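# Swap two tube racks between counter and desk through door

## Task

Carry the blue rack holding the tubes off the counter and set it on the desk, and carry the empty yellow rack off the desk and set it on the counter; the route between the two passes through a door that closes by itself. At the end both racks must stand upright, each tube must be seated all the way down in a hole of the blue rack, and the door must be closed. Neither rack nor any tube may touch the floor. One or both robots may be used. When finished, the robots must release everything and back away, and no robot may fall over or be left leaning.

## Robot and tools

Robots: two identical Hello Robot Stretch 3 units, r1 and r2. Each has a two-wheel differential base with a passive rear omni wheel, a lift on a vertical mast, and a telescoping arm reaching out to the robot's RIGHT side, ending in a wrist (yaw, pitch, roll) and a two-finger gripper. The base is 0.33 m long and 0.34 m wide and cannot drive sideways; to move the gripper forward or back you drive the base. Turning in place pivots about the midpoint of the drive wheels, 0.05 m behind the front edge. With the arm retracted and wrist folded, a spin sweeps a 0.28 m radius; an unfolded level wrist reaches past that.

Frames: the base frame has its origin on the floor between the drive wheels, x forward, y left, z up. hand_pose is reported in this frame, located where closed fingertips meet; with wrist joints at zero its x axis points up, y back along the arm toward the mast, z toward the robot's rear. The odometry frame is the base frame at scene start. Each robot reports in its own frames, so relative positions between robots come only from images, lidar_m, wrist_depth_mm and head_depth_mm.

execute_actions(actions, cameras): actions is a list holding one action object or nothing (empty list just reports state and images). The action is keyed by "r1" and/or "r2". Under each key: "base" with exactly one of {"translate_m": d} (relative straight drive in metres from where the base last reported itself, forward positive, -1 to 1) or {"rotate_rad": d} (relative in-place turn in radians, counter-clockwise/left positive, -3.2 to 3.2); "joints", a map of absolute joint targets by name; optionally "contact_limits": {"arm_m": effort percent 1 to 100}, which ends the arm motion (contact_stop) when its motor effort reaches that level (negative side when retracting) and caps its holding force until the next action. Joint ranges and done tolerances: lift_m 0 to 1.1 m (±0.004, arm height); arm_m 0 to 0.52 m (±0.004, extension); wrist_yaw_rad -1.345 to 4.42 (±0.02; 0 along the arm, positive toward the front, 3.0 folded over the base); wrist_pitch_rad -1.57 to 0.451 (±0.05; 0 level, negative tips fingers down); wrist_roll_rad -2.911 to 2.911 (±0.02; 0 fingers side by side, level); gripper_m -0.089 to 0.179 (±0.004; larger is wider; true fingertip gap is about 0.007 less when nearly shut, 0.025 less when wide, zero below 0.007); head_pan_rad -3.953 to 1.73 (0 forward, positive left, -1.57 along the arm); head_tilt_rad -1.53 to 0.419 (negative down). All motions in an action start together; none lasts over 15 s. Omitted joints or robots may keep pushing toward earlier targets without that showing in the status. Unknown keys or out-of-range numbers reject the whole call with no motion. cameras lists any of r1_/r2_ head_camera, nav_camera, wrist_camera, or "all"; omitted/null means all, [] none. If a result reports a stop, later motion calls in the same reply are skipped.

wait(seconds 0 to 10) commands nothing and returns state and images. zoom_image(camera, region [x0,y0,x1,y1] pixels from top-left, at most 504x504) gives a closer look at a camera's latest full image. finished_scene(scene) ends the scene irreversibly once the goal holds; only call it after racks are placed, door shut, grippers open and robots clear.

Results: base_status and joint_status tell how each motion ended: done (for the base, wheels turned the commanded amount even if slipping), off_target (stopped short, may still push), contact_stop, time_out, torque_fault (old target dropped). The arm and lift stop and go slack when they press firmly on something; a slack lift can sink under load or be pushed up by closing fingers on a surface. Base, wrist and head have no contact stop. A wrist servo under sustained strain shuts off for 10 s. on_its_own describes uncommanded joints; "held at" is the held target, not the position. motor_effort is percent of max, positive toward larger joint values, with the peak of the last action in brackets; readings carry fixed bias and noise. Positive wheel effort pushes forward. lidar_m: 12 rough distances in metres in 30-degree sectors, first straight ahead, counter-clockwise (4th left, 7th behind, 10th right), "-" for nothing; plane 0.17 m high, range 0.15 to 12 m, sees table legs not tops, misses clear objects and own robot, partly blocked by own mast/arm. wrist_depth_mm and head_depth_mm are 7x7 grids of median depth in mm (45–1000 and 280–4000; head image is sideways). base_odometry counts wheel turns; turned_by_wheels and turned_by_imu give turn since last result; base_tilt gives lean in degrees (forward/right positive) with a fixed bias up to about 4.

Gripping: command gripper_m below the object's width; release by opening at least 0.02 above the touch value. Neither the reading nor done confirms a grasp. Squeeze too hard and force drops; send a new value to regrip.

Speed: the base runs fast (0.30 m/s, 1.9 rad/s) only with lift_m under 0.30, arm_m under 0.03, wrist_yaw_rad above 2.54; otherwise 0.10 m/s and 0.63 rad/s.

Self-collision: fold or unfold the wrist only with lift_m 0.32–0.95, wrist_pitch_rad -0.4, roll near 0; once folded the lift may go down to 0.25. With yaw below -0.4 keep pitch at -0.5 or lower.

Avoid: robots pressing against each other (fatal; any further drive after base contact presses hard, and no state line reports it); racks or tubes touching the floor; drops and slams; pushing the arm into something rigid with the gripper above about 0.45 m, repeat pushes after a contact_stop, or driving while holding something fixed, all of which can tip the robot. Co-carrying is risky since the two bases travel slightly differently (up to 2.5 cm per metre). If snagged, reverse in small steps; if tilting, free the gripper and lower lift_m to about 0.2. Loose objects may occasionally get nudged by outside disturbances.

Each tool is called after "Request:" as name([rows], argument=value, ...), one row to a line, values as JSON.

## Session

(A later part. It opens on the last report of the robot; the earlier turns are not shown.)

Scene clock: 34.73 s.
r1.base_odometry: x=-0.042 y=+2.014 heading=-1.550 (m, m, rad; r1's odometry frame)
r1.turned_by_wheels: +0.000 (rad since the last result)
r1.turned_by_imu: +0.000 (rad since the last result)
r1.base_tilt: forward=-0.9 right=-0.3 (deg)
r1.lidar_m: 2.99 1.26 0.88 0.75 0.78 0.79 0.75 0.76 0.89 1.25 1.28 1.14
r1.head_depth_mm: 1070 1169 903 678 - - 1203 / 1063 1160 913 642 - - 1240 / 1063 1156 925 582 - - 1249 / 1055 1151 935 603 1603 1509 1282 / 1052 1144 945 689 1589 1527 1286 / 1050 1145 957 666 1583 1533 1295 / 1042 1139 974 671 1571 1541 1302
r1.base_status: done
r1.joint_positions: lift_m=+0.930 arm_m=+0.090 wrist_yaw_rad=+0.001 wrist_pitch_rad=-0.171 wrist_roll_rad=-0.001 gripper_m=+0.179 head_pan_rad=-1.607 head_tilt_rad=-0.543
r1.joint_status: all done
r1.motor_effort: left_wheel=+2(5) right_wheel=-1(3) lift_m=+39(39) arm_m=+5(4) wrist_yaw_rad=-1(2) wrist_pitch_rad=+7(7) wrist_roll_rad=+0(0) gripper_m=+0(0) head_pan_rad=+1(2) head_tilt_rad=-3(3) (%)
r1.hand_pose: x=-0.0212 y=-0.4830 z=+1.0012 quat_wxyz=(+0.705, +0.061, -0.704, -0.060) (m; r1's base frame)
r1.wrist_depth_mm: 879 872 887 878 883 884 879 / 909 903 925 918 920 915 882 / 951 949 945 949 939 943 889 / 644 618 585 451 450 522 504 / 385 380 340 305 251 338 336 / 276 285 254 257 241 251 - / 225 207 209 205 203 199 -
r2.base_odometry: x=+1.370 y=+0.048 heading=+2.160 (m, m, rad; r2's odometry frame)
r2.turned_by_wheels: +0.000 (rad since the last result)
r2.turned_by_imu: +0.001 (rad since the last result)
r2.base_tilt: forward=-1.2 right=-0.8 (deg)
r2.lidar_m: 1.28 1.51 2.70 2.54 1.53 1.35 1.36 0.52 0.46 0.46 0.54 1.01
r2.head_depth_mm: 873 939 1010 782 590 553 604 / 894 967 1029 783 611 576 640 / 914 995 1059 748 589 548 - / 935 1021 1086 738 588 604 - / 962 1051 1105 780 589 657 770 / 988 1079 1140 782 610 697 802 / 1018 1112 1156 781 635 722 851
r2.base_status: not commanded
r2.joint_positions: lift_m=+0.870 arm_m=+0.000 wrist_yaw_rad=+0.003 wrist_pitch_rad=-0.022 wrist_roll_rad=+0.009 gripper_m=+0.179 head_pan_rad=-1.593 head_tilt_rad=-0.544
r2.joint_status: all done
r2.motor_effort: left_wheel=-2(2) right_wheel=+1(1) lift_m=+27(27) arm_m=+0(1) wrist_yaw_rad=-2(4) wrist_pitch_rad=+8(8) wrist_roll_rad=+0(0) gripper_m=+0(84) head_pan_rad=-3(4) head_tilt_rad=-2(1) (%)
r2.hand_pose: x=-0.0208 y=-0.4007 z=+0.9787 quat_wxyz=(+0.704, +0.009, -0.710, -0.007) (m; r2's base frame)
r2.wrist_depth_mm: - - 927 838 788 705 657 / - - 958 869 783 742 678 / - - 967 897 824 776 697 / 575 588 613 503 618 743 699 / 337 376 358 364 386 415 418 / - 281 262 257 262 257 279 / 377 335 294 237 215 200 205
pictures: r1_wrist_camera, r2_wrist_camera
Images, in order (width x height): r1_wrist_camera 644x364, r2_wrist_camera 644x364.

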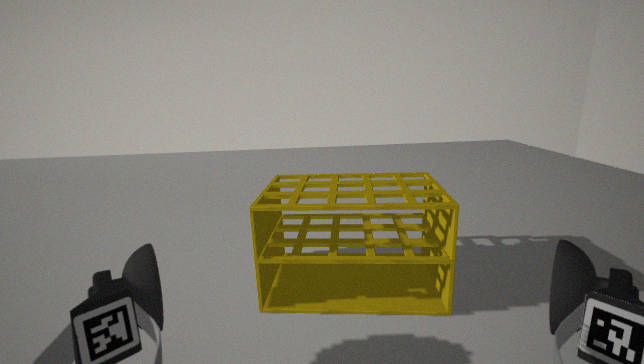

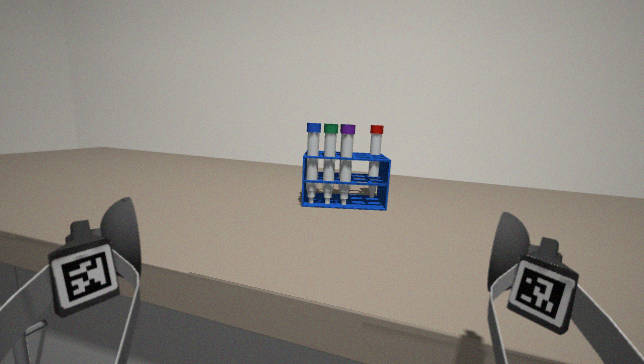

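Request:
execute_actions([
  {"r1":{"joints":{"arm_m":0.165,"lift_m":0.913}},"r2":{"base":{"translate_m":-0.045},"joints":{"arm_m":0.2,"lift_m":0.86}}},
], cameras=["r1_wrist_camera","r2_wrist_camera"])

Scene clock: 38.37 s.
r1.base_odometry: x=-0.042 y=+2.014 heading=-1.550 (m, m, rad; r1's odometry frame)
r1.turned_by_wheels: +0.000 (rad since the last result)
r1.turned_by_imu: +0.000 (rad since the last result)
r1.base_tilt: forward=-1.0 right=-0.3 (deg)
r1.lidar_m: 2.99 1.26 0.87 0.75 0.78 0.79 0.75 0.76 0.89 1.26 1.29 1.15
r1.head_depth_mm: 1064 1170 901 711 - 1314 1240 / 1060 1164 915 - - 1466 1272 / 1060 1156 923 - - 1475 1278 / 1052 1156 933 620 1625 1531 1277 / 1059 1146 947 674 1594 1536 1290 / 1048 1147 958 667 1576 1536 1293 / 1045 1133 971 671 1579 1546 1296
r1.base_status: not commanded
r1.joint_positions: lift_m=+0.913 arm_m=+0.165 wrist_yaw_rad=+0.001 wrist_pitch_rad=-0.170 wrist_roll_rad=-0.001 gripper_m=+0.179 head_pan_rad=-1.607 head_tilt_rad=-0.543
r1.joint_status: all done
r1.motor_effort: left_wheel=+1(1) right_wheel=-2(1) lift_m=+26(36) arm_m=+5(6) wrist_yaw_rad=-1(1) wrist_pitch_rad=+7(6) wrist_roll_rad=+0(0) gripper_m=+0(1) head_pan_rad=+1(2) head_tilt_rad=-4(3) (%)
r1.hand_pose: x=-0.0212 y=-0.5580 z=+0.9848 quat_wxyz=(+0.705, +0.061, -0.704, -0.060) (m; r1's base frame)
r1.wrist_depth_mm: 803 798 799 806 806 814 808 / 824 834 840 838 836 830 824 / 860 856 873 852 858 857 857 / 564 544 514 207 475 455 447 / 340 334 157 189 184 167 298 / 244 251 168 168 165 158 - / 198 182 173 177 168 162 -
r2.base_odometry: x=+1.395 y=+0.011 heading=+2.159 (m, m, rad; r2's odometry frame)
r2.turned_by_wheels: +0.000 (rad since the last result)
r2.turned_by_imu: +0.001 (rad since the last result)
r2.base_tilt: forward=-1.1 right=-0.9 (deg)
r2.lidar_m: 1.32 1.57 2.71 2.47 1.49 1.31 1.32 0.50 0.44 0.44 0.53 0.97
r2.head_depth_mm: 864 931 1001 781 - - 617 / 883 954 1025 822 - 577 633 / 902 980 1044 783 - 606 663 / 929 1007 1073 738 - 623 698 / 952 1036 1089 747 578 632 735 / 981 1065 1125 780 589 664 777 / 1004 1100 1157 781 612 696 819
r2.base_status: done
r2.joint_positions: lift_m=+0.860 arm_m=+0.200 wrist_yaw_rad=+0.001 wrist_pitch_rad=-0.022 wrist_roll_rad=+0.009 gripper_m=+0.179 head_pan_rad=-1.593 head_tilt_rad=-0.544
r2.joint_status: all done
r2.motor_effort: left_wheel=-2(9) right_wheel=+1(3) lift_m=+21(22) arm_m=+3(3) wrist_yaw_rad=-1(2) wrist_pitch_rad=+8(8) wrist_roll_rad=+0(0) gripper_m=+0(0) head_pan_rad=-3(3) head_tilt_rad=-2(2) (%)
r2.hand_pose: x=-0.0212 y=-0.6003 z=+0.9691 quat_wxyz=(+0.704, +0.008, -0.710, -0.008) (m; r2's base frame)
r2.wrist_depth_mm: 868 769 694 635 584 539 499 / 898 818 726 652 595 557 511 / 945 821 764 647 600 573 523 / 517 536 440 317 614 578 534 / 321 338 301 300 349 381 382 / - 219 230 234 240 238 257 / 171 173 175 179 183 185 188
pictures: r1_wrist_camera, r2_wrist_camera
Images, in order (width x height): r1_wrist_camera 644x364, r2_wrist_camera 644x364.

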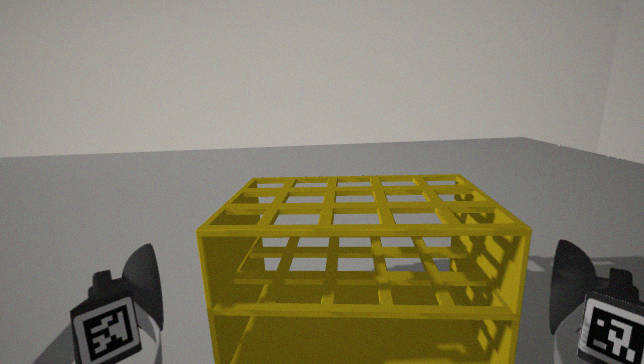

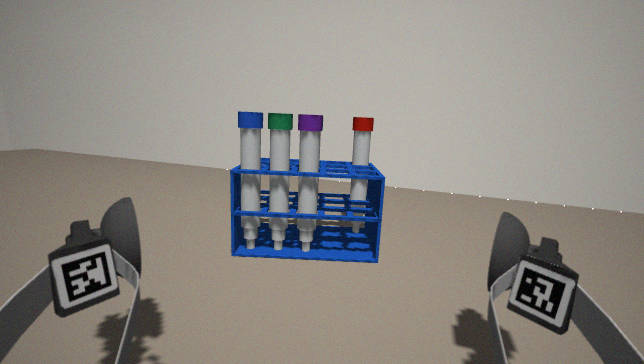

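Request:
zoom_image(camera="r2_wrist_camera", region=[210, 100, 410, 280])

Region (210, 100, 410, 280) of r2_wrist_camera's 644x364 image, scaled by 2.520; it fills the top 454 rows of this view, and the rest is white.

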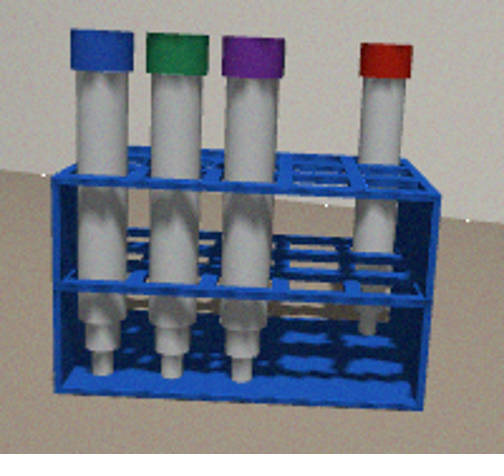

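Request:
execute_actions([
  {"r1":{"base":{"translate_m":-0.003},"joints":{"arm_m":0.178}},"r2":{"base":{"translate_m":0.011},"joints":{"arm_m":0.315,"lift_m":0.847}}},
], cameras=["r1_wrist_camera","r2_wrist_camera","r1_head_camera"])

Scene clock: 41.37 s.
r1.base_odometry: x=-0.042 y=+2.017 heading=-1.550 (m, m, rad; r1's odometry frame)
r1.turned_by_wheels: +0.000 (rad since the last result)
r1.turned_by_imu: +0.000 (rad since the last result)
r1.base_tilt: forward=-1.0 right=-0.2 (deg)
r1.lidar_m: 2.99 1.26 0.88 0.75 0.78 0.79 0.75 0.76 0.89 1.25 1.28 1.15
r1.head_depth_mm: 1059 1170 906 - - 1269 1240 / 1060 1161 910 - - 1458 1268 / 1056 1160 926 - - 1485 1272 / 1050 1152 932 602 1606 1518 1279 / 1044 1149 950 635 1593 1526 1289 / 1048 1145 959 664 1581 1536 1290 / 1039 1139 974 671 1562 1545 1301
r1.base_status: done
r1.joint_positions: lift_m=+0.913 arm_m=+0.178 wrist_yaw_rad=+0.001 wrist_pitch_rad=-0.170 wrist_roll_rad=-0.001 gripper_m=+0.179 head_pan_rad=-1.607 head_tilt_rad=-0.543
r1.joint_status: all done
r1.motor_effort: left_wheel=+0(3) right_wheel=-1(4) lift_m=+25(26) arm_m=+5(4) wrist_yaw_rad=-1(1) wrist_pitch_rad=+6(7) wrist_roll_rad=+0(0) gripper_m=+1(0) head_pan_rad=+2(2) head_tilt_rad=-4(4) (%)
r1.hand_pose: x=-0.0212 y=-0.5710 z=+0.9848 quat_wxyz=(+0.705, +0.061, -0.704, -0.060) (m; r1's base frame)
r1.wrist_depth_mm: 802 787 790 788 799 805 797 / 820 823 826 812 831 817 831 / 859 865 852 850 861 846 868 / 571 540 513 497 384 464 447 / 339 334 145 146 141 141 294 / 244 238 154 176 171 146 - / 199 182 154 163 161 147 -
r2.base_odometry: x=+1.389 y=+0.020 heading=+2.159 (m, m, rad; r2's odometry frame)
r2.turned_by_wheels: +0.000 (rad since the last result)
r2.turned_by_imu: +0.001 (rad since the last result)
r2.base_tilt: forward=-1.1 right=-0.9 (deg)
r2.lidar_m: 1.31 1.55 2.71 2.48 1.50 1.32 1.33 0.50 0.45 0.45 0.53 0.98
r2.head_depth_mm: 865 933 1002 783 623 - - / 885 956 1017 863 - 569 639 / 907 982 1046 795 550 585 668 / 932 1006 1075 735 550 611 706 / 955 1039 1097 735 588 640 742 / 980 1071 1131 780 589 668 782 / 1006 1095 1162 780 610 703 828
r2.base_status: done
r2.joint_positions: lift_m=+0.847 arm_m=+0.315 wrist_yaw_rad=+0.001 wrist_pitch_rad=-0.022 wrist_roll_rad=+0.009 gripper_m=+0.179 head_pan_rad=-1.593 head_tilt_rad=-0.544
r2.joint_status: all done
r2.motor_effort: left_wheel=-2(4) right_wheel=+1(6) lift_m=+21(19) arm_m=+3(4) wrist_yaw_rad=-1(1) wrist_pitch_rad=+8(8) wrist_roll_rad=+0(1) gripper_m=+0(0) head_pan_rad=-3(3) head_tilt_rad=-1(3) (%)
r2.hand_pose: x=-0.0212 y=-0.7152 z=+0.9561 quat_wxyz=(+0.704, +0.008, -0.710, -0.008) (m; r2's base frame)
r2.wrist_depth_mm: 721 619 570 528 483 445 415 / 744 666 581 535 493 464 422 / 764 686 147 150 503 464 436 / 461 474 152 153 202 480 452 / 293 305 157 173 180 342 337 / - 193 165 181 185 213 228 / 152 154 156 159 159 164 169
pictures: r1_head_camera (sideways: a quarter turn clockwise sets it upright), r1_wrist_camera, r2_wrist_camera
Images, in order (width x height): r1_head_camera 896x504, r1_wrist_camera 644x364, r2_wrist_camera 644x364.

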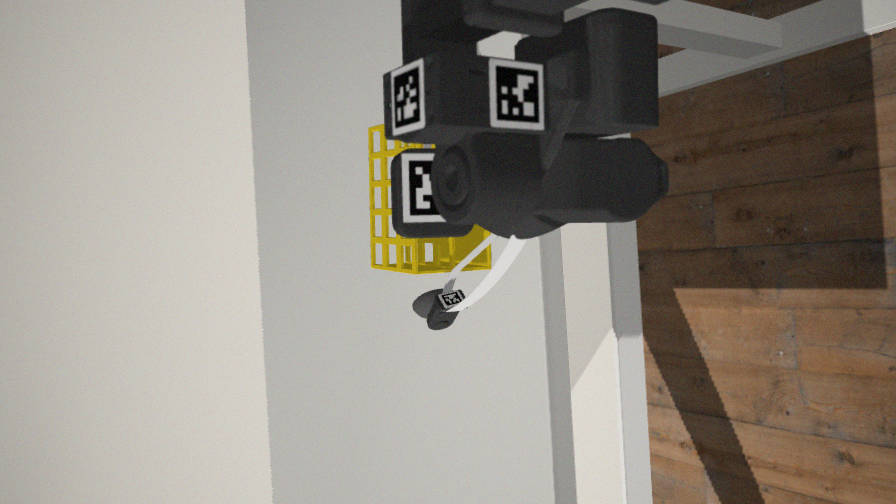

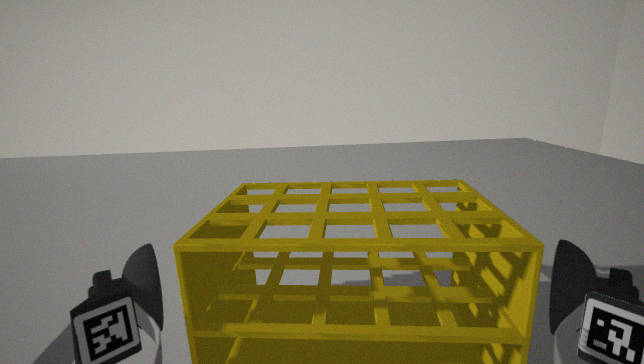

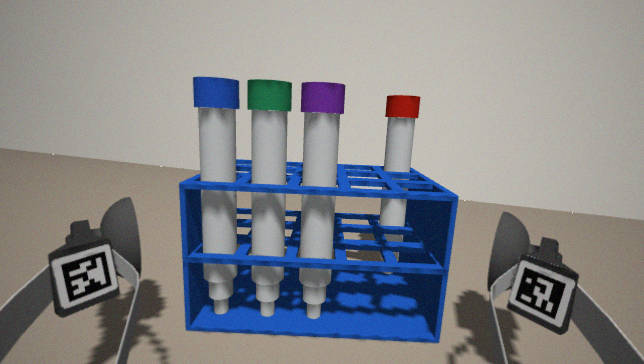

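Request:
execute_actions([
  {"r1":{"joints":{"gripper_m":0.14}},"r2":{"joints":{"arm_m":0.341,"lift_m":0.845}}},
], cameras=["r1_wrist_camera","r2_wrist_camera"])

Scene clock: 42.87 s.
r1.base_odometry: x=-0.042 y=+2.017 heading=-1.550 (m, m, rad; r1's odometry frame)
r1.turned_by_wheels: +0.000 (rad since the last result)
r1.turned_by_imu: +0.000 (rad since the last result)
r1.base_tilt: forward=-0.9 right=-0.3 (deg)
r1.lidar_m: 2.99 1.26 0.87 0.75 0.78 0.78 0.74 0.76 0.89 1.26 1.28 1.15
r1.head_depth_mm: 1063 1171 901 - - 1270 1234 / 1063 1166 912 - - 1467 1271 / 1056 1159 925 - - 1471 1274 / 1056 1156 934 615 1611 1523 1277 / 1052 1151 944 659 1583 1526 1283 / 1045 1143 957 665 1581 1550 1289 / 1038 1138 971 672 1568 1545 1298
r1.base_status: not commanded
r1.joint_positions: lift_m=+0.913 arm_m=+0.178 wrist_yaw_rad=+0.001 wrist_pitch_rad=-0.170 wrist_roll_rad=-0.001 gripper_m=+0.140 head_pan_rad=-1.607 head_tilt_rad=-0.543
r1.joint_status: all done
r1.motor_effort: left_wheel=+1(1) right_wheel=+0(2) lift_m=+25(25) arm_m=+5(5) wrist_yaw_rad=-1(1) wrist_pitch_rad=+7(7) wrist_roll_rad=+0(0) gripper_m=-5(99) head_pan_rad=+2(2) head_tilt_rad=-4(3) (%)
r1.hand_pose: x=-0.0213 y=-0.5710 z=+0.9848 quat_wxyz=(+0.705, +0.061, -0.704, -0.060) (m; r1's base frame)
r1.wrist_depth_mm: 792 796 791 795 799 801 783 / 813 822 816 821 825 829 827 / 857 847 855 846 838 841 846 / 567 540 520 399 390 464 441 / 338 330 146 149 143 142 293 / 244 241 157 177 164 144 223 / 191 - 157 170 167 145 -
r2.base_odometry: x=+1.389 y=+0.020 heading=+2.159 (m, m, rad; r2's odometry frame)
r2.turned_by_wheels: +0.000 (rad since the last result)
r2.turned_by_imu: +0.000 (rad since the last result)
r2.base_tilt: forward=-1.2 right=-0.8 (deg)
r2.lidar_m: 1.31 1.55 2.70 2.48 1.50 1.32 1.33 0.50 0.45 0.45 0.53 0.98
r2.head_depth_mm: 863 935 1002 783 633 - 635 / 886 955 1025 862 551 570 640 / 906 982 1047 - 551 584 671 / 928 1006 1077 733 569 612 703 / 956 1039 1096 733 587 637 740 / 981 1068 1132 779 589 668 781 / 1010 1103 1157 782 610 701 828
r2.base_status: not commanded
r2.joint_positions: lift_m=+0.845 arm_m=+0.341 wrist_yaw_rad=+0.001 wrist_pitch_rad=-0.022 wrist_roll_rad=+0.009 gripper_m=+0.179 head_pan_rad=-1.593 head_tilt_rad=-0.544
r2.joint_status: all done
r2.motor_effort: left_wheel=-1(2) right_wheel=+1(0) lift_m=+21(21) arm_m=+3(3) wrist_yaw_rad=-1(1) wrist_pitch_rad=+8(8) wrist_roll_rad=+1(0) gripper_m=+0(0) head_pan_rad=-4(4) head_tilt_rad=-1(2) (%)
r2.hand_pose: x=-0.0212 y=-0.7413 z=+0.9541 quat_wxyz=(+0.704, +0.008, -0.710, -0.008) (m; r2's base frame)
r2.wrist_depth_mm: 680 606 552 495 464 427 398 / 710 631 117 496 467 436 403 / 737 643 121 509 472 451 422 / 454 468 124 125 167 455 430 / 290 128 130 166 178 292 335 / - 158 132 136 149 189 222 / 149 144 142 145 151 155 165
pictures: r1_wrist_camera, r2_wrist_camera
Images, in order (width x height): r1_wrist_camera 644x364, r2_wrist_camera 644x364.

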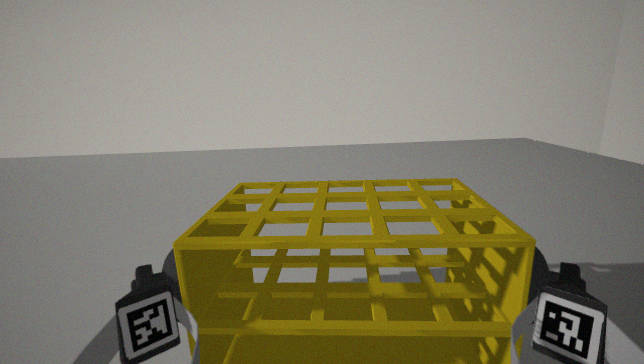

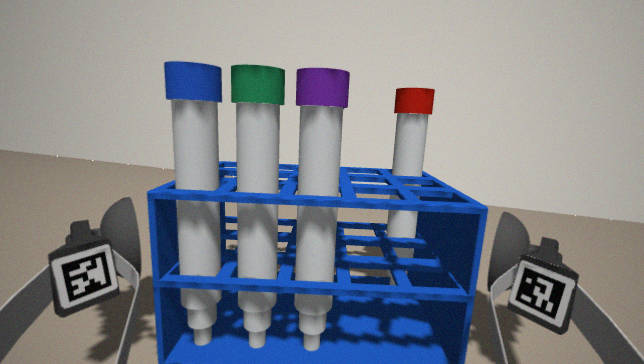

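Request:
execute_actions([
  {"r1":{"joints":{"gripper_m":0.111}},"r2":{"joints":{"gripper_m":0.14}}},
], cameras=["r1_wrist_camera","r2_wrist_camera"])

Request:
execute_actions([
  {"r1":{"joints":{"lift_m":0.945}},"r2":{"joints":{"gripper_m":0.10}}},
], cameras=["r1_wrist_camera","r2_wrist_camera"])

Scene clock: 44.03 s.
r1.base_odometry: x=-0.042 y=+2.017 heading=-1.550 (m, m, rad; r1's odometry frame)
r1.turned_by_wheels: +0.000 (rad since the last result)
r1.turned_by_imu: +0.000 (rad since the last result)
r1.base_tilt: forward=-1.0 right=-0.3 (deg)
r1.lidar_m: 2.98 1.26 0.88 0.75 0.78 0.78 0.74 0.76 0.89 1.25 1.28 1.15
r1.head_depth_mm: 1063 1163 901 - - 1275 1236 / 1061 1163 913 - - 1473 1262 / 1055 1163 923 - - 1480 1275 / 1053 1151 934 614 1604 1525 1281 / 1054 1146 948 659 1587 1537 1276 / 1043 1141 958 666 1575 1535 1292 / 1040 1142 974 669 1562 1542 1297
r1.base_status: not commanded
r1.joint_positions: lift_m=+0.913 arm_m=+0.178 wrist_yaw_rad=+0.001 wrist_pitch_rad=-0.170 wrist_roll_rad=-0.001 gripper_m=+0.112 head_pan_rad=-1.607 head_tilt_rad=-0.543
r1.joint_status: all done
r1.motor_effort: left_wheel=+1(1) right_wheel=-1(0) lift_m=+26(26) arm_m=+5(6) wrist_yaw_rad=-1(1) wrist_pitch_rad=+7(7) wrist_roll_rad=+0(0) gripper_m=-18(99) head_pan_rad=+1(3) head_tilt_rad=-3(3) (%)
r1.hand_pose: x=-0.0213 y=-0.5710 z=+0.9848 quat_wxyz=(+0.705, +0.061, -0.704, -0.060) (m; r1's base frame)
r1.wrist_depth_mm: 781 791 800 801 800 799 795 / 821 808 822 817 808 830 839 / 844 860 853 848 852 860 860 / 560 535 514 400 388 459 441 / 340 331 146 149 143 140 293 / 244 242 158 178 164 143 219 / 190 - 158 171 167 145 -
r2.base_odometry: x=+1.389 y=+0.020 heading=+2.159 (m, m, rad; r2's odometry frame)
r2.turned_by_wheels: +0.000 (rad since the last result)
r2.turned_by_imu: +0.000 (rad since the last result)
r2.base_tilt: forward=-1.2 right=-0.9 (deg)
r2.lidar_m: 1.31 1.56 2.71 2.49 1.50 1.32 1.33 0.50 0.45 0.45 0.53 0.98
r2.head_depth_mm: 863 934 996 783 633 - 633 / 888 957 1019 864 551 571 638 / 905 981 1045 - 550 584 670 / 930 1009 1077 739 567 610 703 / 957 1038 1093 744 589 638 741 / 979 1067 1121 781 588 668 781 / 1007 1101 1158 781 609 703 828
r2.base_status: not commanded
r2.joint_positions: lift_m=+0.845 arm_m=+0.341 wrist_yaw_rad=+0.001 wrist_pitch_rad=-0.022 wrist_roll_rad=+0.009 gripper_m=+0.140 head_pan_rad=-1.593 head_tilt_rad=-0.544
r2.joint_status: all done
r2.motor_effort: left_wheel=-1(1) right_wheel=+1(1) lift_m=+21(21) arm_m=+3(3) wrist_yaw_rad=-2(1) wrist_pitch_rad=+8(8) wrist_roll_rad=+0(0) gripper_m=-3(84) head_pan_rad=-4(4) head_tilt_rad=-3(2) (%)
r2.hand_pose: x=-0.0212 y=-0.7413 z=+0.9541 quat_wxyz=(+0.704, +0.008, -0.710, -0.008) (m; r2's base frame)
r2.wrist_depth_mm: 698 612 553 502 459 425 393 / 714 641 123 490 472 435 407 / 748 645 128 131 478 448 419 / 452 469 130 133 184 459 425 / 270 139 136 156 176 320 330 / 202 141 140 144 164 - 222 / 142 147 148 151 153 162 167
pictures: r1_wrist_camera, r2_wrist_camera
Images, in order (width x height): r1_wrist_camera 644x364, r2_wrist_camera 644x364.

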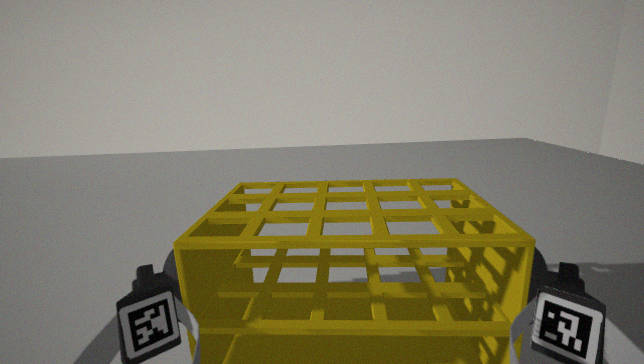

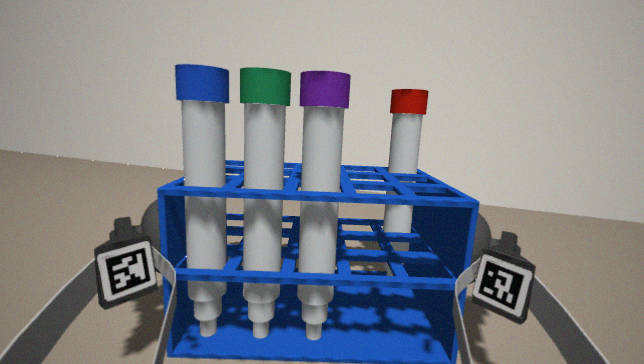

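Scene clock: 45.10 s.
r1.base_odometry: x=-0.042 y=+2.017 heading=-1.550 (m, m, rad; r1's odometry frame)
r1.turned_by_wheels: +0.000 (rad since the last result)
r1.turned_by_imu: +0.000 (rad since the last result)
r1.base_tilt: forward=-0.9 right=-0.4 (deg)
r1.lidar_m: 2.99 1.26 0.88 0.75 0.78 0.79 0.74 0.76 0.89 1.25 1.28 1.15
r1.head_depth_mm: 1066 1172 959 - 1184 1273 1238 / 1059 1163 1004 - 1673 1501 1263 / 1052 1158 980 - - 1516 1278 / 1057 1151 939 603 1591 1533 1276 / 1054 1150 946 645 1596 1543 1285 / 1046 1143 959 665 1578 1544 1291 / 1037 1141 973 670 1571 1547 1297
r1.base_status: not commanded
r1.joint_positions: lift_m=+0.945 arm_m=+0.178 wrist_yaw_rad=+0.001 wrist_pitch_rad=-0.174 wrist_roll_rad=-0.001 gripper_m=+0.112 head_pan_rad=-1.607 head_tilt_rad=-0.543
r1.joint_status: all done
r1.motor_effort: left_wheel=+1(1) right_wheel=-1(1) lift_m=+39(42) arm_m=+5(5) wrist_yaw_rad=-1(1) wrist_pitch_rad=+8(8) wrist_roll_rad=+0(0) gripper_m=-19(18) head_pan_rad=+2(2) head_tilt_rad=-4(4) (%)
r1.hand_pose: x=-0.0213 y=-0.5708 z=+1.0153 quat_wxyz=(+0.705, +0.062, -0.704, -0.062) (m; r1's base frame)
r1.wrist_depth_mm: 799 792 784 786 803 792 789 / 812 825 818 813 827 820 820 / 864 846 866 861 861 862 839 / 697 658 627 613 591 563 548 / 422 413 158 205 195 156 360 / 305 306 157 191 177 144 271 / 236 - 157 175 172 145 -
r2.base_odometry: x=+1.389 y=+0.020 heading=+2.159 (m, m, rad; r2's odometry frame)
r2.turned_by_wheels: +0.000 (rad since the last result)
r2.turned_by_imu: +0.000 (rad since the last result)
r2.base_tilt: forward=-1.2 right=-0.8 (deg)
r2.lidar_m: 1.31 1.56 2.70 2.49 1.50 1.32 1.33 0.50 0.45 0.45 0.53 0.98
r2.head_depth_mm: 862 934 1001 782 633 - 634 / 884 959 1028 861 551 571 638 / 908 982 1045 - 550 584 671 / 930 1010 1073 737 568 610 705 / 956 1037 1093 743 589 639 741 / 980 1066 1125 781 588 669 779 / 1005 1106 1155 779 610 703 828
r2.base_status: not commanded
r2.joint_positions: lift_m=+0.845 arm_m=+0.341 wrist_yaw_rad=+0.001 wrist_pitch_rad=-0.022 wrist_roll_rad=+0.009 gripper_m=+0.101 head_pan_rad=-1.593 head_tilt_rad=-0.544
r2.joint_status: all done
r2.motor_effort: left_wheel=-2(1) right_wheel=+1(1) lift_m=+21(21) arm_m=+3(3) wrist_yaw_rad=-1(1) wrist_pitch_rad=+8(8) wrist_roll_rad=+0(1) gripper_m=-17(92) head_pan_rad=-3(4) head_tilt_rad=-2(2) (%)
r2.hand_pose: x=-0.0212 y=-0.7413 z=+0.9541 quat_wxyz=(+0.704, +0.008, -0.710, -0.008) (m; r2's base frame)
r2.wrist_depth_mm: 690 604 550 499 455 427 403 / 706 630 123 494 468 435 405 / 740 649 127 504 483 446 412 / 449 471 130 134 185 457 428 / 269 139 137 157 176 321 331 / 204 157 141 145 155 - 221 / 143 149 148 151 153 161 166
pictures: r1_wrist_camera, r2_wrist_camera
Images, in order (width x height): r1_wrist_camera 644x364, r2_wrist_camera 644x364.

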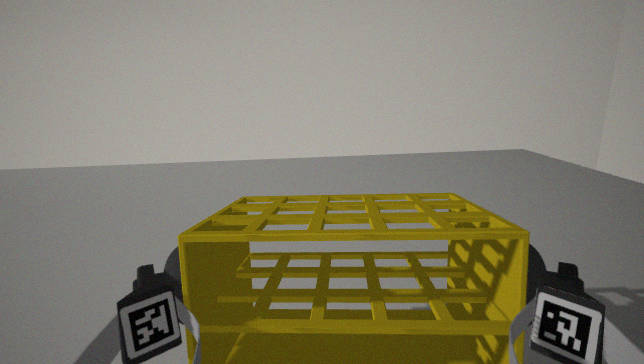

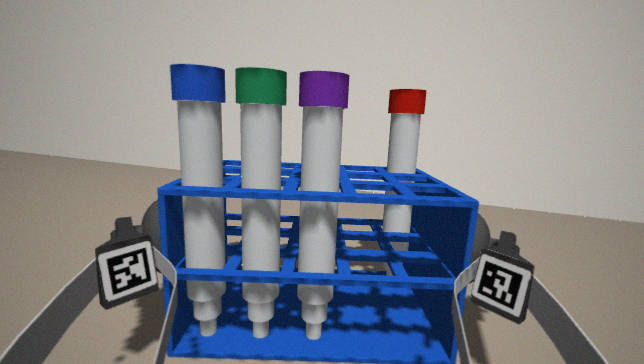

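Request:
execute_actions([
  {"r1":{"joints":{"wrist_pitch_rad":0.0}},"r2":{"joints":{"lift_m":0.88}}},
], cameras=["r1_wrist_camera","r2_wrist_camera"])

Scene clock: 46.53 s.
r1.base_odometry: x=-0.042 y=+2.017 heading=-1.550 (m, m, rad; r1's odometry frame)
r1.turned_by_wheels: +0.000 (rad since the last result)
r1.turned_by_imu: +0.000 (rad since the last result)
r1.base_tilt: forward=-0.9 right=-0.3 (deg)
r1.lidar_m: 2.99 1.26 0.88 0.75 0.78 0.78 0.74 0.76 0.89 1.25 1.28 1.14
r1.head_depth_mm: 1065 1170 960 - 1185 1271 1242 / 1062 1164 1001 - 1662 1502 1265 / 1059 1157 987 - - 1516 1272 / 1054 1150 930 604 1585 1517 1276 / 1050 1143 979 661 1596 1533 1284 / 1045 1142 960 666 1579 1532 1289 / 1045 1144 971 671 1574 1557 1296
r1.base_status: not commanded
r1.joint_positions: lift_m=+0.945 arm_m=+0.178 wrist_yaw_rad=+0.001 wrist_pitch_rad=-0.031 wrist_roll_rad=-0.001 gripper_m=+0.112 head_pan_rad=-1.607 head_tilt_rad=-0.543
r1.joint_status: all done
r1.motor_effort: left_wheel=+1(1) right_wheel=-2(2) lift_m=+38(39) arm_m=+5(5) wrist_yaw_rad=-1(1) wrist_pitch_rad=+10(11) wrist_roll_rad=+0(0) gripper_m=-18(17) head_pan_rad=+2(2) head_tilt_rad=-4(4) (%)
r1.hand_pose: x=-0.0212 y=-0.5779 z=+1.0514 quat_wxyz=(+0.708, +0.012, -0.706, -0.011) (m; r1's base frame)
r1.wrist_depth_mm: 822 818 817 823 814 819 819 / 826 847 845 837 856 847 853 / 861 850 851 866 861 865 863 / 867 884 873 869 859 876 879 / 695 679 159 205 195 156 587 / 431 446 158 192 177 144 387 / 315 - 157 176 173 144 -
r2.base_odometry: x=+1.389 y=+0.020 heading=+2.159 (m, m, rad; r2's odometry frame)
r2.turned_by_wheels: +0.000 (rad since the last result)
r2.turned_by_imu: +0.000 (rad since the last result)
r2.base_tilt: forward=-1.2 right=-0.9 (deg)
r2.lidar_m: 1.31 1.55 2.71 2.49 1.50 1.32 1.33 0.50 0.45 0.45 0.53 0.98
r2.head_depth_mm: 865 927 998 818 - - 623 / 883 962 1027 - 579 562 639 / 904 984 1050 - 581 584 671 / 929 1012 1070 - 569 611 702 / 957 1041 1086 745 589 637 739 / 981 1072 1132 782 589 669 781 / 1008 1099 1160 780 611 702 827
r2.base_status: not commanded
r2.joint_positions: lift_m=+0.880 arm_m=+0.341 wrist_yaw_rad=+0.001 wrist_pitch_rad=-0.027 wrist_roll_rad=+0.009 gripper_m=+0.101 head_pan_rad=-1.593 head_tilt_rad=-0.544
r2.joint_status: all done
r2.motor_effort: left_wheel=-2(2) right_wheel=+1(1) lift_m=+28(28) arm_m=+3(3) wrist_yaw_rad=-1(1) wrist_pitch_rad=+10(10) wrist_roll_rad=+0(0) gripper_m=-17(17) head_pan_rad=-4(4) head_tilt_rad=-2(2) (%)
r2.hand_pose: x=-0.0212 y=-0.7411 z=+0.9875 quat_wxyz=(+0.704, +0.010, -0.710, -0.010) (m; r2's base frame)
r2.wrist_depth_mm: 684 604 553 498 461 423 395 / 718 622 127 499 477 439 408 / 725 663 129 134 475 448 417 / 582 604 132 136 186 457 434 / 351 139 137 158 176 420 430 / 268 142 140 145 171 - 290 / 186 197 147 150 153 211 220
pictures: r1_wrist_camera, r2_wrist_camera
Images, in order (width x height): r1_wrist_camera 644x364, r2_wrist_camera 644x364.

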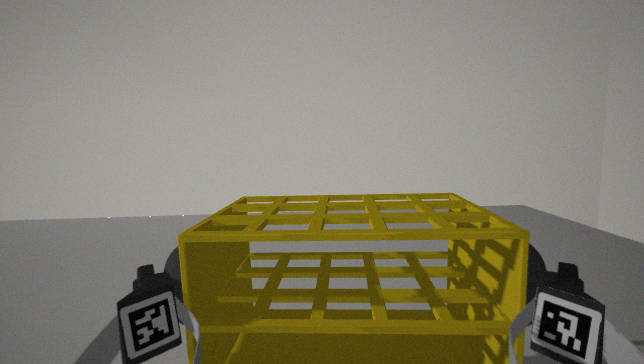

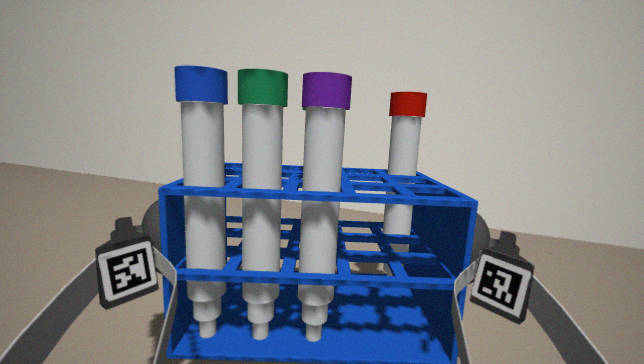

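Request:
execute_actions([
  {"r1":{"base":{"translate_m":0.3},"joints":{"arm_m":0.0,"wrist_yaw_rad":1.4,"head_pan_rad":0.0,"head_tilt_rad":-0.8}},"r2":{"joints":{"arm_m":0.0,"wrist_yaw_rad":1.4,"lift_m":0.89,"head_pan_rad":0.0,"head_tilt_rad":-0.6}}},
], cameras=["r1_wrist_camera","r2_wrist_camera"])

Scene clock: 56.10 s.
r1.base_odometry: x=-0.036 y=+1.717 heading=-1.550 (m, m, rad; r1's odometry frame)
r1.turned_by_wheels: +0.000 (rad since the last result)
r1.turned_by_imu: +0.001 (rad since the last result)
r1.base_tilt: forward=-0.9 right=-0.3 (deg)
r1.lidar_m: 2.70 1.18 0.90 0.85 0.87 1.04 1.04 1.06 1.04 1.24 0.94 1.65
r1.head_depth_mm: 2395 2581 2111 1734 1470 1284 1132 / 2410 2612 2132 1738 1479 1290 1138 / 2412 2621 2156 1760 1502 1294 1142 / 2414 2617 2155 1773 1498 1298 1150 / 2373 2597 2184 1794 1514 1313 1154 / 2375 2588 2198 1805 1521 1325 1166 / 2345 2487 2156 1812 1525 1327 1164
r1.base_status: done
r1.joint_positions: lift_m=+0.945 arm_m=+0.001 wrist_yaw_rad=+1.399 wrist_pitch_rad=-0.030 wrist_roll_rad=-0.001 gripper_m=+0.112 head_pan_rad=-0.007 head_tilt_rad=-0.790
r1.joint_status: all done
r1.motor_effort: left_wheel=+1(5) right_wheel=-1(2) lift_m=+39(39) arm_m=-7(3) wrist_yaw_rad=+1(3) wrist_pitch_rad=+10(10) wrist_roll_rad=+0(0) gripper_m=-17(17) head_pan_rad=+2(29) head_tilt_rad=-5(23) (%)
r1.hand_pose: x=+0.2303 y=-0.1895 z=+1.0515 quat_wxyz=(+0.549, +0.463, -0.533, +0.447) (m; r1's base frame)
r1.wrist_depth_mm: - - - - - - - / - - - - - - - / - - - - - - - / - - - - - - - / - - 159 206 195 156 590 / - - 158 191 177 144 390 / - - 157 175 172 145 -
r2.base_odometry: x=+1.389 y=+0.020 heading=+2.159 (m, m, rad; r2's odometry frame)
r2.turned_by_wheels: +0.000 (rad since the last result)
r2.turned_by_imu: +0.002 (rad since the last result)
r2.base_tilt: forward=-1.1 right=-0.8 (deg)
r2.lidar_m: 1.31 1.55 2.70 2.48 1.50 1.32 1.32 0.50 0.44 0.45 0.53 0.98
r2.head_depth_mm: 1065 1154 1264 1395 1565 1523 1237 / 1090 1185 1299 1452 1635 1524 1292 / 1115 1220 1349 1507 1683 1516 1286 / 1147 1252 1392 1560 1723 1521 1291 / 1180 1288 1438 1608 1768 1527 1284 / 1213 1329 1482 1674 1805 1516 1294 / 1248 1372 1538 1735 1862 1524 1288
r2.base_status: not commanded
r2.joint_positions: lift_m=+0.890 arm_m=+0.000 wrist_yaw_rad=+1.399 wrist_pitch_rad=-0.028 wrist_roll_rad=+0.009 gripper_m=+0.101 head_pan_rad=-0.007 head_tilt_rad=-0.592
r2.joint_status: all done
r2.motor_effort: left_wheel=-1(2) right_wheel=+1(1) lift_m=+28(29) arm_m=-3(4) wrist_yaw_rad=+0(4) wrist_pitch_rad=+10(10) wrist_roll_rad=+1(0) gripper_m=-17(17) head_pan_rad=+4(47) head_tilt_rad=-2(9) (%)
r2.hand_pose: x=+0.2304 y=-0.1891 z=+0.9974 quat_wxyz=(+0.545, +0.465, -0.537, +0.446) (m; r2's base frame)
r2.wrist_depth_mm: - - - - - - - / - - 125 - - - - / - - 129 - - - - / - - 131 136 184 869 907 / - 140 136 158 176 597 469 / - 141 141 145 171 - 424 / - - 147 150 153 677 387
pictures: r1_wrist_camera, r2_wrist_camera
Images, in order (width x height): r1_wrist_camera 644x364, r2_wrist_camera 644x364.

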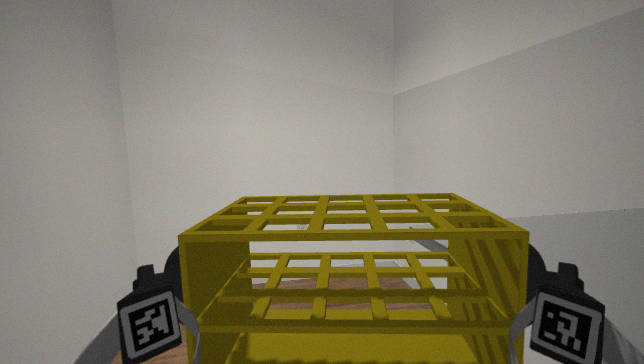

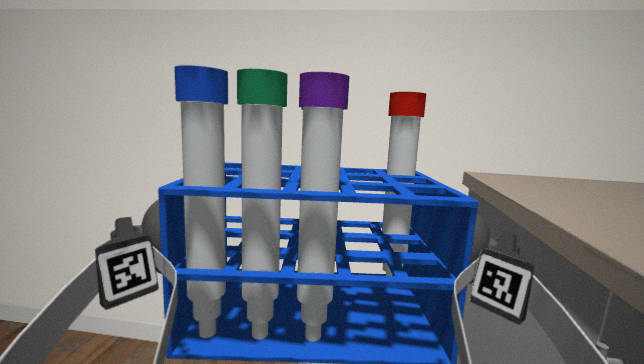

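Request:
execute_actions([
  {"r1":{"base":{"translate_m":0.66},"joints":{"lift_m":0.29,"wrist_yaw_rad":2.6}},"r2":{"base":{"rotate_rad":1.94},"joints":{"lift_m":0.29,"wrist_yaw_rad":2.6}}},
], cameras=["r1_wrist_camera","r2_wrist_camera","r2_nav_camera","r2_head_camera"])

Scene clock: 64.57 s.
r1.base_odometry: x=-0.022 y=+1.057 heading=-1.549 (m, m, rad; r1's odometry frame)
r1.turned_by_wheels: +0.000 (rad since the last result)
r1.turned_by_imu: +0.001 (rad since the last result)
r1.base_tilt: forward=-1.0 right=-0.4 (deg)
r1.lidar_m: 2.05 1.24 0.86 0.81 0.91 1.19 1.70 1.53 1.26 0.75 1.22 1.60
r1.head_depth_mm: 1811 2090 2087 1731 1471 1281 1135 / 1808 2063 2126 1752 1482 1291 1138 / 1807 2070 2121 1749 1507 1300 1144 / 1805 2052 2143 1776 1494 1302 1151 / 1809 2076 2164 1777 1513 1312 1158 / 1792 2050 2196 1803 1525 1320 1161 / 1790 2045 2225 1814 1527 1326 1162
r1.base_status: done
r1.joint_positions: lift_m=+0.290 arm_m=+0.001 wrist_yaw_rad=+2.599 wrist_pitch_rad=-0.030 wrist_roll_rad=-0.001 gripper_m=+0.112 head_pan_rad=-0.007 head_tilt_rad=-0.791
r1.joint_status: all done
r1.motor_effort: left_wheel=+1(8) right_wheel=-1(4) lift_m=+26(34) arm_m=-6(6) wrist_yaw_rad=+0(1) wrist_pitch_rad=+10(10) wrist_roll_rad=+0(0) gripper_m=-18(19) head_pan_rad=+2(2) head_tilt_rad=-5(5) (%)
r1.hand_pose: x=+0.1106 y=+0.0729 z=+0.3972 quat_wxyz=(+0.200, +0.683, -0.179, +0.679) (m; r1's base frame)
r1.wrist_depth_mm: 757 803 893 - - - - / 770 811 888 - - - - / 782 819 917 - - - - / 786 836 893 - - - - / 777 858 159 206 196 157 - / 797 867 158 191 177 144 - / 795 - 156 175 173 145 -
r2.base_odometry: x=+1.389 y=+0.020 heading=-2.184 (m, m, rad; r2's odometry frame)
r2.turned_by_wheels: +1.940 (rad since the last result)
r2.turned_by_imu: +1.949 (rad since the last result)
r2.base_tilt: forward=-1.2 right=-0.9 (deg)
r2.lidar_m: 1.66 1.34 1.32 0.56 0.45 0.45 0.49 0.75 1.31 1.43 2.18 2.70
r2.head_depth_mm: 2432 2608 2815 2425 1866 1518 1290 / 2450 2733 2952 2391 1866 1522 1289 / 2094 2349 2635 2415 1869 1523 1293 / 1860 2044 2277 2342 1862 1519 1285 / 1669 1809 1984 2135 1863 1516 1286 / 1510 1616 1752 1898 1862 1517 1292 / 1355 1444 1555 1691 1765 1526 1286
r2.base_status: done
r2.joint_positions: lift_m=+0.290 arm_m=+0.000 wrist_yaw_rad=+2.598 wrist_pitch_rad=-0.028 wrist_roll_rad=+0.009 gripper_m=+0.101 head_pan_rad=-0.007 head_tilt_rad=-0.592
r2.joint_status: all done
r2.motor_effort: left_wheel=-2(7) right_wheel=+1(6) lift_m=+21(23) arm_m=-3(3) wrist_yaw_rad=+1(3) wrist_pitch_rad=+10(10) wrist_roll_rad=+1(0) gripper_m=-16(17) head_pan_rad=+4(3) head_tilt_rad=-3(2) (%)
r2.hand_pose: x=+0.1109 y=+0.0732 z=+0.3976 quat_wxyz=(+0.199, +0.687, -0.181, +0.676) (m; r2's base frame)
r2.wrist_depth_mm: 503 701 - - - - - / 517 661 125 - - - - / 517 718 129 - - - - / 520 701 132 137 186 - - / 540 139 137 158 177 - - / 529 141 141 145 171 - 969 / 632 677 148 149 153 717 722
pictures: r1_wrist_camera, r2_head_camera (sideways: a quarter turn clockwise sets it upright), r2_nav_camera (sideways: a quarter turn counterclockwise sets it upright), r2_wrist_camera
Images, in order (width x height): r1_wrist_camera 644x364, r2_head_camera 896x504, r2_nav_camera 672x504, r2_wrist_camera 644x364.

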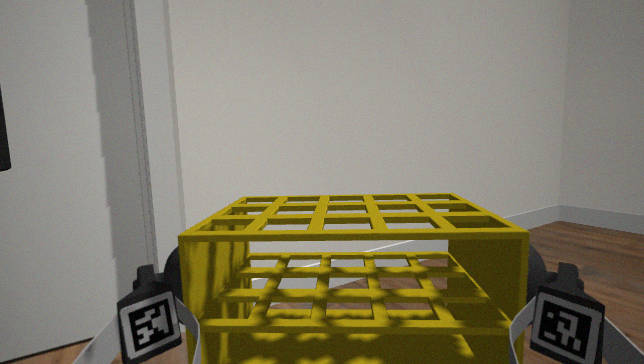

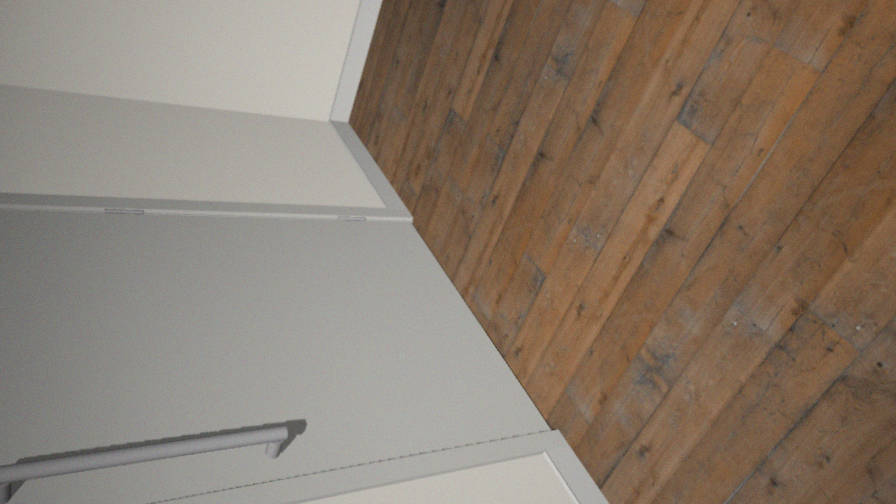

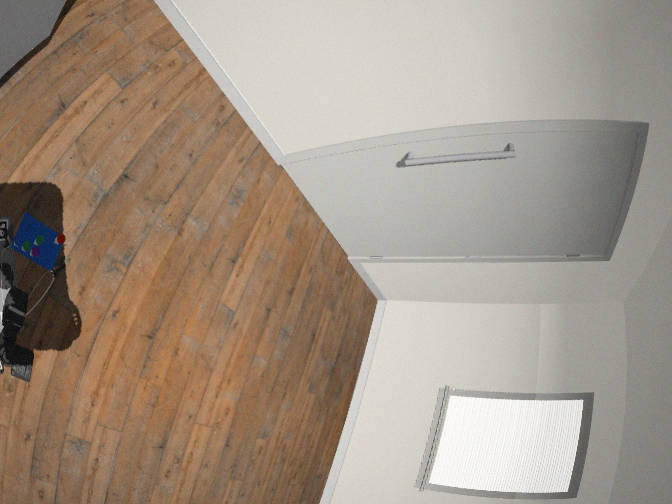

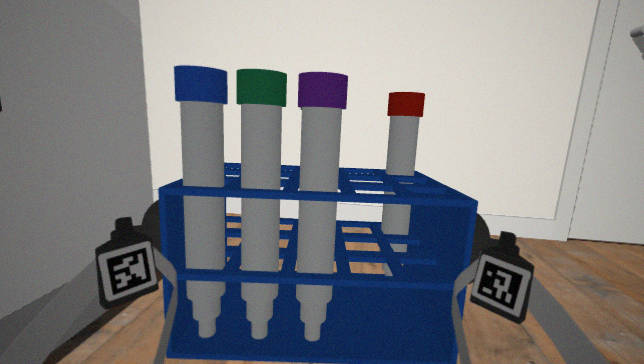

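Request:
execute_actions([
  {"r1":{"base":{"rotate_rad":-1.165},"joints":{"head_pan_rad":-3.0,"head_tilt_rad":-0.9}},"r2":{"base":{"rotate_rad":0.07}}},
], cameras=["r1_nav_camera"])

Scene clock: 67.30 s.
r1.base_odometry: x=-0.022 y=+1.057 heading=-2.714 (m, m, rad; r1's odometry frame)
r1.turned_by_wheels: -1.165 (rad since the last result)
r1.turned_by_imu: -1.175 (rad since the last result)
r1.base_tilt: forward=-1.0 right=-0.3 (deg)
r1.lidar_m: 1.20 1.46 2.05 1.44 0.91 0.81 0.89 1.09 1.70 1.53 1.32 0.75
r1.head_depth_mm: 807 921 1066 1274 1379 1230 - / 848 975 1142 1377 1396 1246 - / 894 1040 1228 1508 1404 1241 - / 951 1106 1335 1547 1410 1253 1171 / 1010 1192 1449 1622 1422 1257 1156 / 1077 1273 1520 1639 1428 1262 1132 / 1090 1280 1643 1651 1443 1269 1136
r1.base_status: done
r1.joint_positions: lift_m=+0.290 arm_m=+0.001 wrist_yaw_rad=+2.599 wrist_pitch_rad=-0.030 wrist_roll_rad=-0.001 gripper_m=+0.112 head_pan_rad=-2.993 head_tilt_rad=-0.889
r1.joint_status: all done
r1.motor_effort: left_wheel=+1(8) right_wheel=-1(8) lift_m=+26(26) arm_m=-5(5) wrist_yaw_rad=+0(0) wrist_pitch_rad=+10(9) wrist_roll_rad=+0(0) gripper_m=-17(18) head_pan_rad=-3(29) head_tilt_rad=-6(15) (%)
r1.hand_pose: x=+0.1106 y=+0.0729 z=+0.3972 quat_wxyz=(+0.200, +0.683, -0.179, +0.679) (m; r1's base frame)
r1.wrist_depth_mm: - - - - - - - / - - - - - - - / - - - - - - - / - - - - - - - / - - 159 205 195 156 - / - - 158 192 177 144 - / 872 - 157 176 173 145 -
r2.base_odometry: x=+1.389 y=+0.020 heading=-2.114 (m, m, rad; r2's odometry frame)
r2.turned_by_wheels: +0.070 (rad since the last result)
r2.turned_by_imu: +0.070 (rad since the last result)
r2.base_tilt: forward=-1.2 right=-0.9 (deg)
r2.lidar_m: 1.56 1.33 1.32 0.53 0.45 0.45 0.51 0.83 1.31 1.48 2.41 2.70
r2.head_depth_mm: 2412 2659 2896 2403 1867 1524 1300 / 2140 2440 2786 2419 1873 1523 1288 / 1912 2102 2367 2372 1868 1527 1290 / 1698 1872 2063 2243 1871 1525 1285 / 1548 1677 1840 2032 1849 1522 1286 / 1399 1505 1652 1801 1840 1510 1289 / 1298 1388 1501 1623 1731 1516 1292
r2.base_status: done
r2.joint_positions: lift_m=+0.290 arm_m=+0.000 wrist_yaw_rad=+2.598 wrist_pitch_rad=-0.028 wrist_roll_rad=+0.009 gripper_m=+0.101 head_pan_rad=-0.007 head_tilt_rad=-0.593
r2.joint_status: not commanded
r2.motor_effort: left_wheel=-2(11) right_wheel=+1(7) lift_m=+21(21) arm_m=-3(3) wrist_yaw_rad=+1(1) wrist_pitch_rad=+10(10) wrist_roll_rad=+1(0) gripper_m=-17(17) head_pan_rad=+3(4) head_tilt_rad=-3(2) (%)
r2.hand_pose: x=+0.1108 y=+0.0732 z=+0.3976 quat_wxyz=(+0.199, +0.687, -0.181, +0.676) (m; r2's base frame)
r2.wrist_depth_mm: 480 650 - - - - - / 484 620 125 - - - - / 490 657 129 - - - - / 501 621 132 138 185 - - / 507 139 137 159 177 - - / 497 142 141 145 172 - 975 / 615 657 148 150 152 709 718
pictures: r1_nav_camera (sideways: a quarter turn counterclockwise sets it upright)
Images, in order (width x height): r1_nav_camera 672x504.

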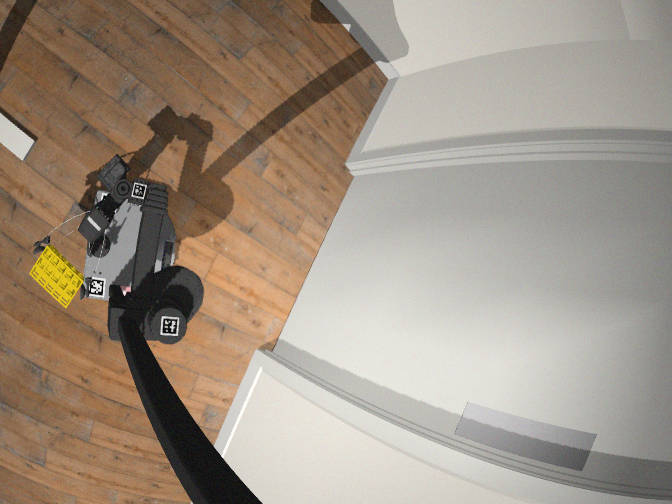

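Request:
execute_actions([
  {"r1":{"base":{"translate_m":-0.60}},"r2":{"base":{"translate_m":0.6}}},
], cameras=["r1_nav_camera"])

Scene clock: 71.37 s.
r1.base_odometry: x=+0.524 y=+1.305 heading=-2.714 (m, m, rad; r1's odometry frame)
r1.turned_by_wheels: +0.000 (rad since the last result)
r1.turned_by_imu: +0.001 (rad since the last result)
r1.base_tilt: forward=-1.0 right=-0.4 (deg)
r1.lidar_m: 1.77 2.15 2.25 0.43 0.36 0.33 0.33 0.40 0.77 1.50 1.74 1.31
r1.head_depth_mm: 288 317 368 437 541 710 - / 295 336 394 476 600 799 - / 309 358 425 521 672 946 - / 327 383 460 575 767 1159 1168 / 348 411 502 643 891 1234 1150 / 372 445 552 727 1060 1268 1134 / 399 484 613 836 1221 1276 1138
r1.base_status: done
r1.joint_positions: lift_m=+0.290 arm_m=+0.001 wrist_yaw_rad=+2.599 wrist_pitch_rad=-0.030 wrist_roll_rad=-0.001 gripper_m=+0.112 head_pan_rad=-2.993 head_tilt_rad=-0.890
r1.joint_status: not commanded
r1.motor_effort: left_wheel=+1(5) right_wheel=-1(8) lift_m=+26(26) arm_m=-6(5) wrist_yaw_rad=+0(1) wrist_pitch_rad=+10(9) wrist_roll_rad=+0(0) gripper_m=-18(17) head_pan_rad=-3(2) head_tilt_rad=-6(5) (%)
r1.hand_pose: x=+0.1106 y=+0.0729 z=+0.3972 quat_wxyz=(+0.200, +0.683, -0.179, +0.679) (m; r1's base frame)
r1.wrist_depth_mm: 495 839 - - - - - / 491 805 - - - - - / 488 790 - - - - - / 477 776 - - - - - / 474 769 159 206 195 157 - / 475 636 158 192 178 144 - / 453 - 157 176 173 145 -
r2.base_odometry: x=+1.079 y=-0.494 heading=-2.114 (m, m, rad; r2's odometry frame)
r2.turned_by_wheels: +0.000 (rad since the last result)
r2.turned_by_imu: +0.005 (rad since the last result)
r2.base_tilt: forward=-1.1 right=-0.9 (deg)
r2.lidar_m: 1.10 0.92 0.92 1.04 0.89 0.89 1.01 1.66 1.71 1.93 2.27 2.03
r2.head_depth_mm: 1688 1942 2267 2414 1868 1519 1292 / 1463 1643 1889 2150 1871 1532 1281 / 1300 1444 1628 1848 1869 1520 1288 / 1173 1280 1416 1590 1749 1528 1291 / 1059 1150 1258 1390 1559 1521 1289 / 971 1046 1129 1234 1362 1451 1289 / 890 939 1004 1110 1214 1333 1285
r2.base_status: done
r2.joint_positions: lift_m=+0.290 arm_m=+0.000 wrist_yaw_rad=+2.598 wrist_pitch_rad=-0.028 wrist_roll_rad=+0.009 gripper_m=+0.101 head_pan_rad=-0.007 head_tilt_rad=-0.593
r2.joint_status: not commanded
r2.motor_effort: left_wheel=-2(9) right_wheel=+1(8) lift_m=+21(22) arm_m=-3(3) wrist_yaw_rad=+1(1) wrist_pitch_rad=+10(10) wrist_roll_rad=+0(0) gripper_m=-17(17) head_pan_rad=+3(3) head_tilt_rad=-1(2) (%)
r2.hand_pose: x=+0.1107 y=+0.0733 z=+0.3976 quat_wxyz=(+0.199, +0.687, -0.181, +0.676) (m; r2's base frame)
r2.wrist_depth_mm: - - 966 934 895 806 770 / - - 126 914 904 855 815 / - - 129 927 908 866 832 / - - 132 136 187 899 843 / - 139 137 159 177 924 882 / 905 141 141 145 171 - 921 / 654 650 147 151 152 700 738
pictures: r1_nav_camera (sideways: a quarter turn counterclockwise sets it upright)
Images, in order (width x height): r1_nav_camera 672x504.

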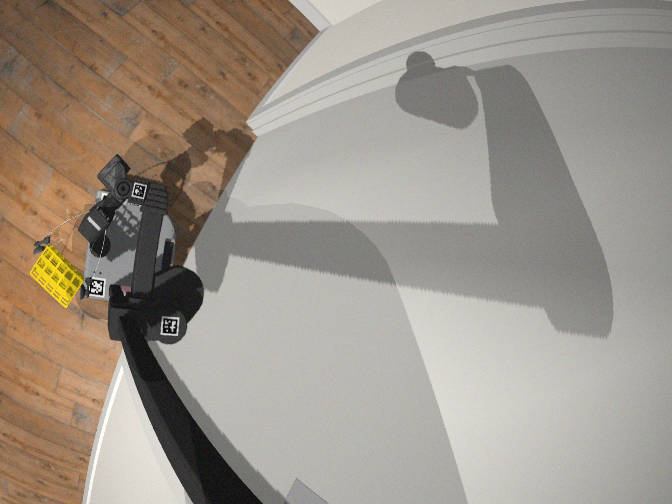

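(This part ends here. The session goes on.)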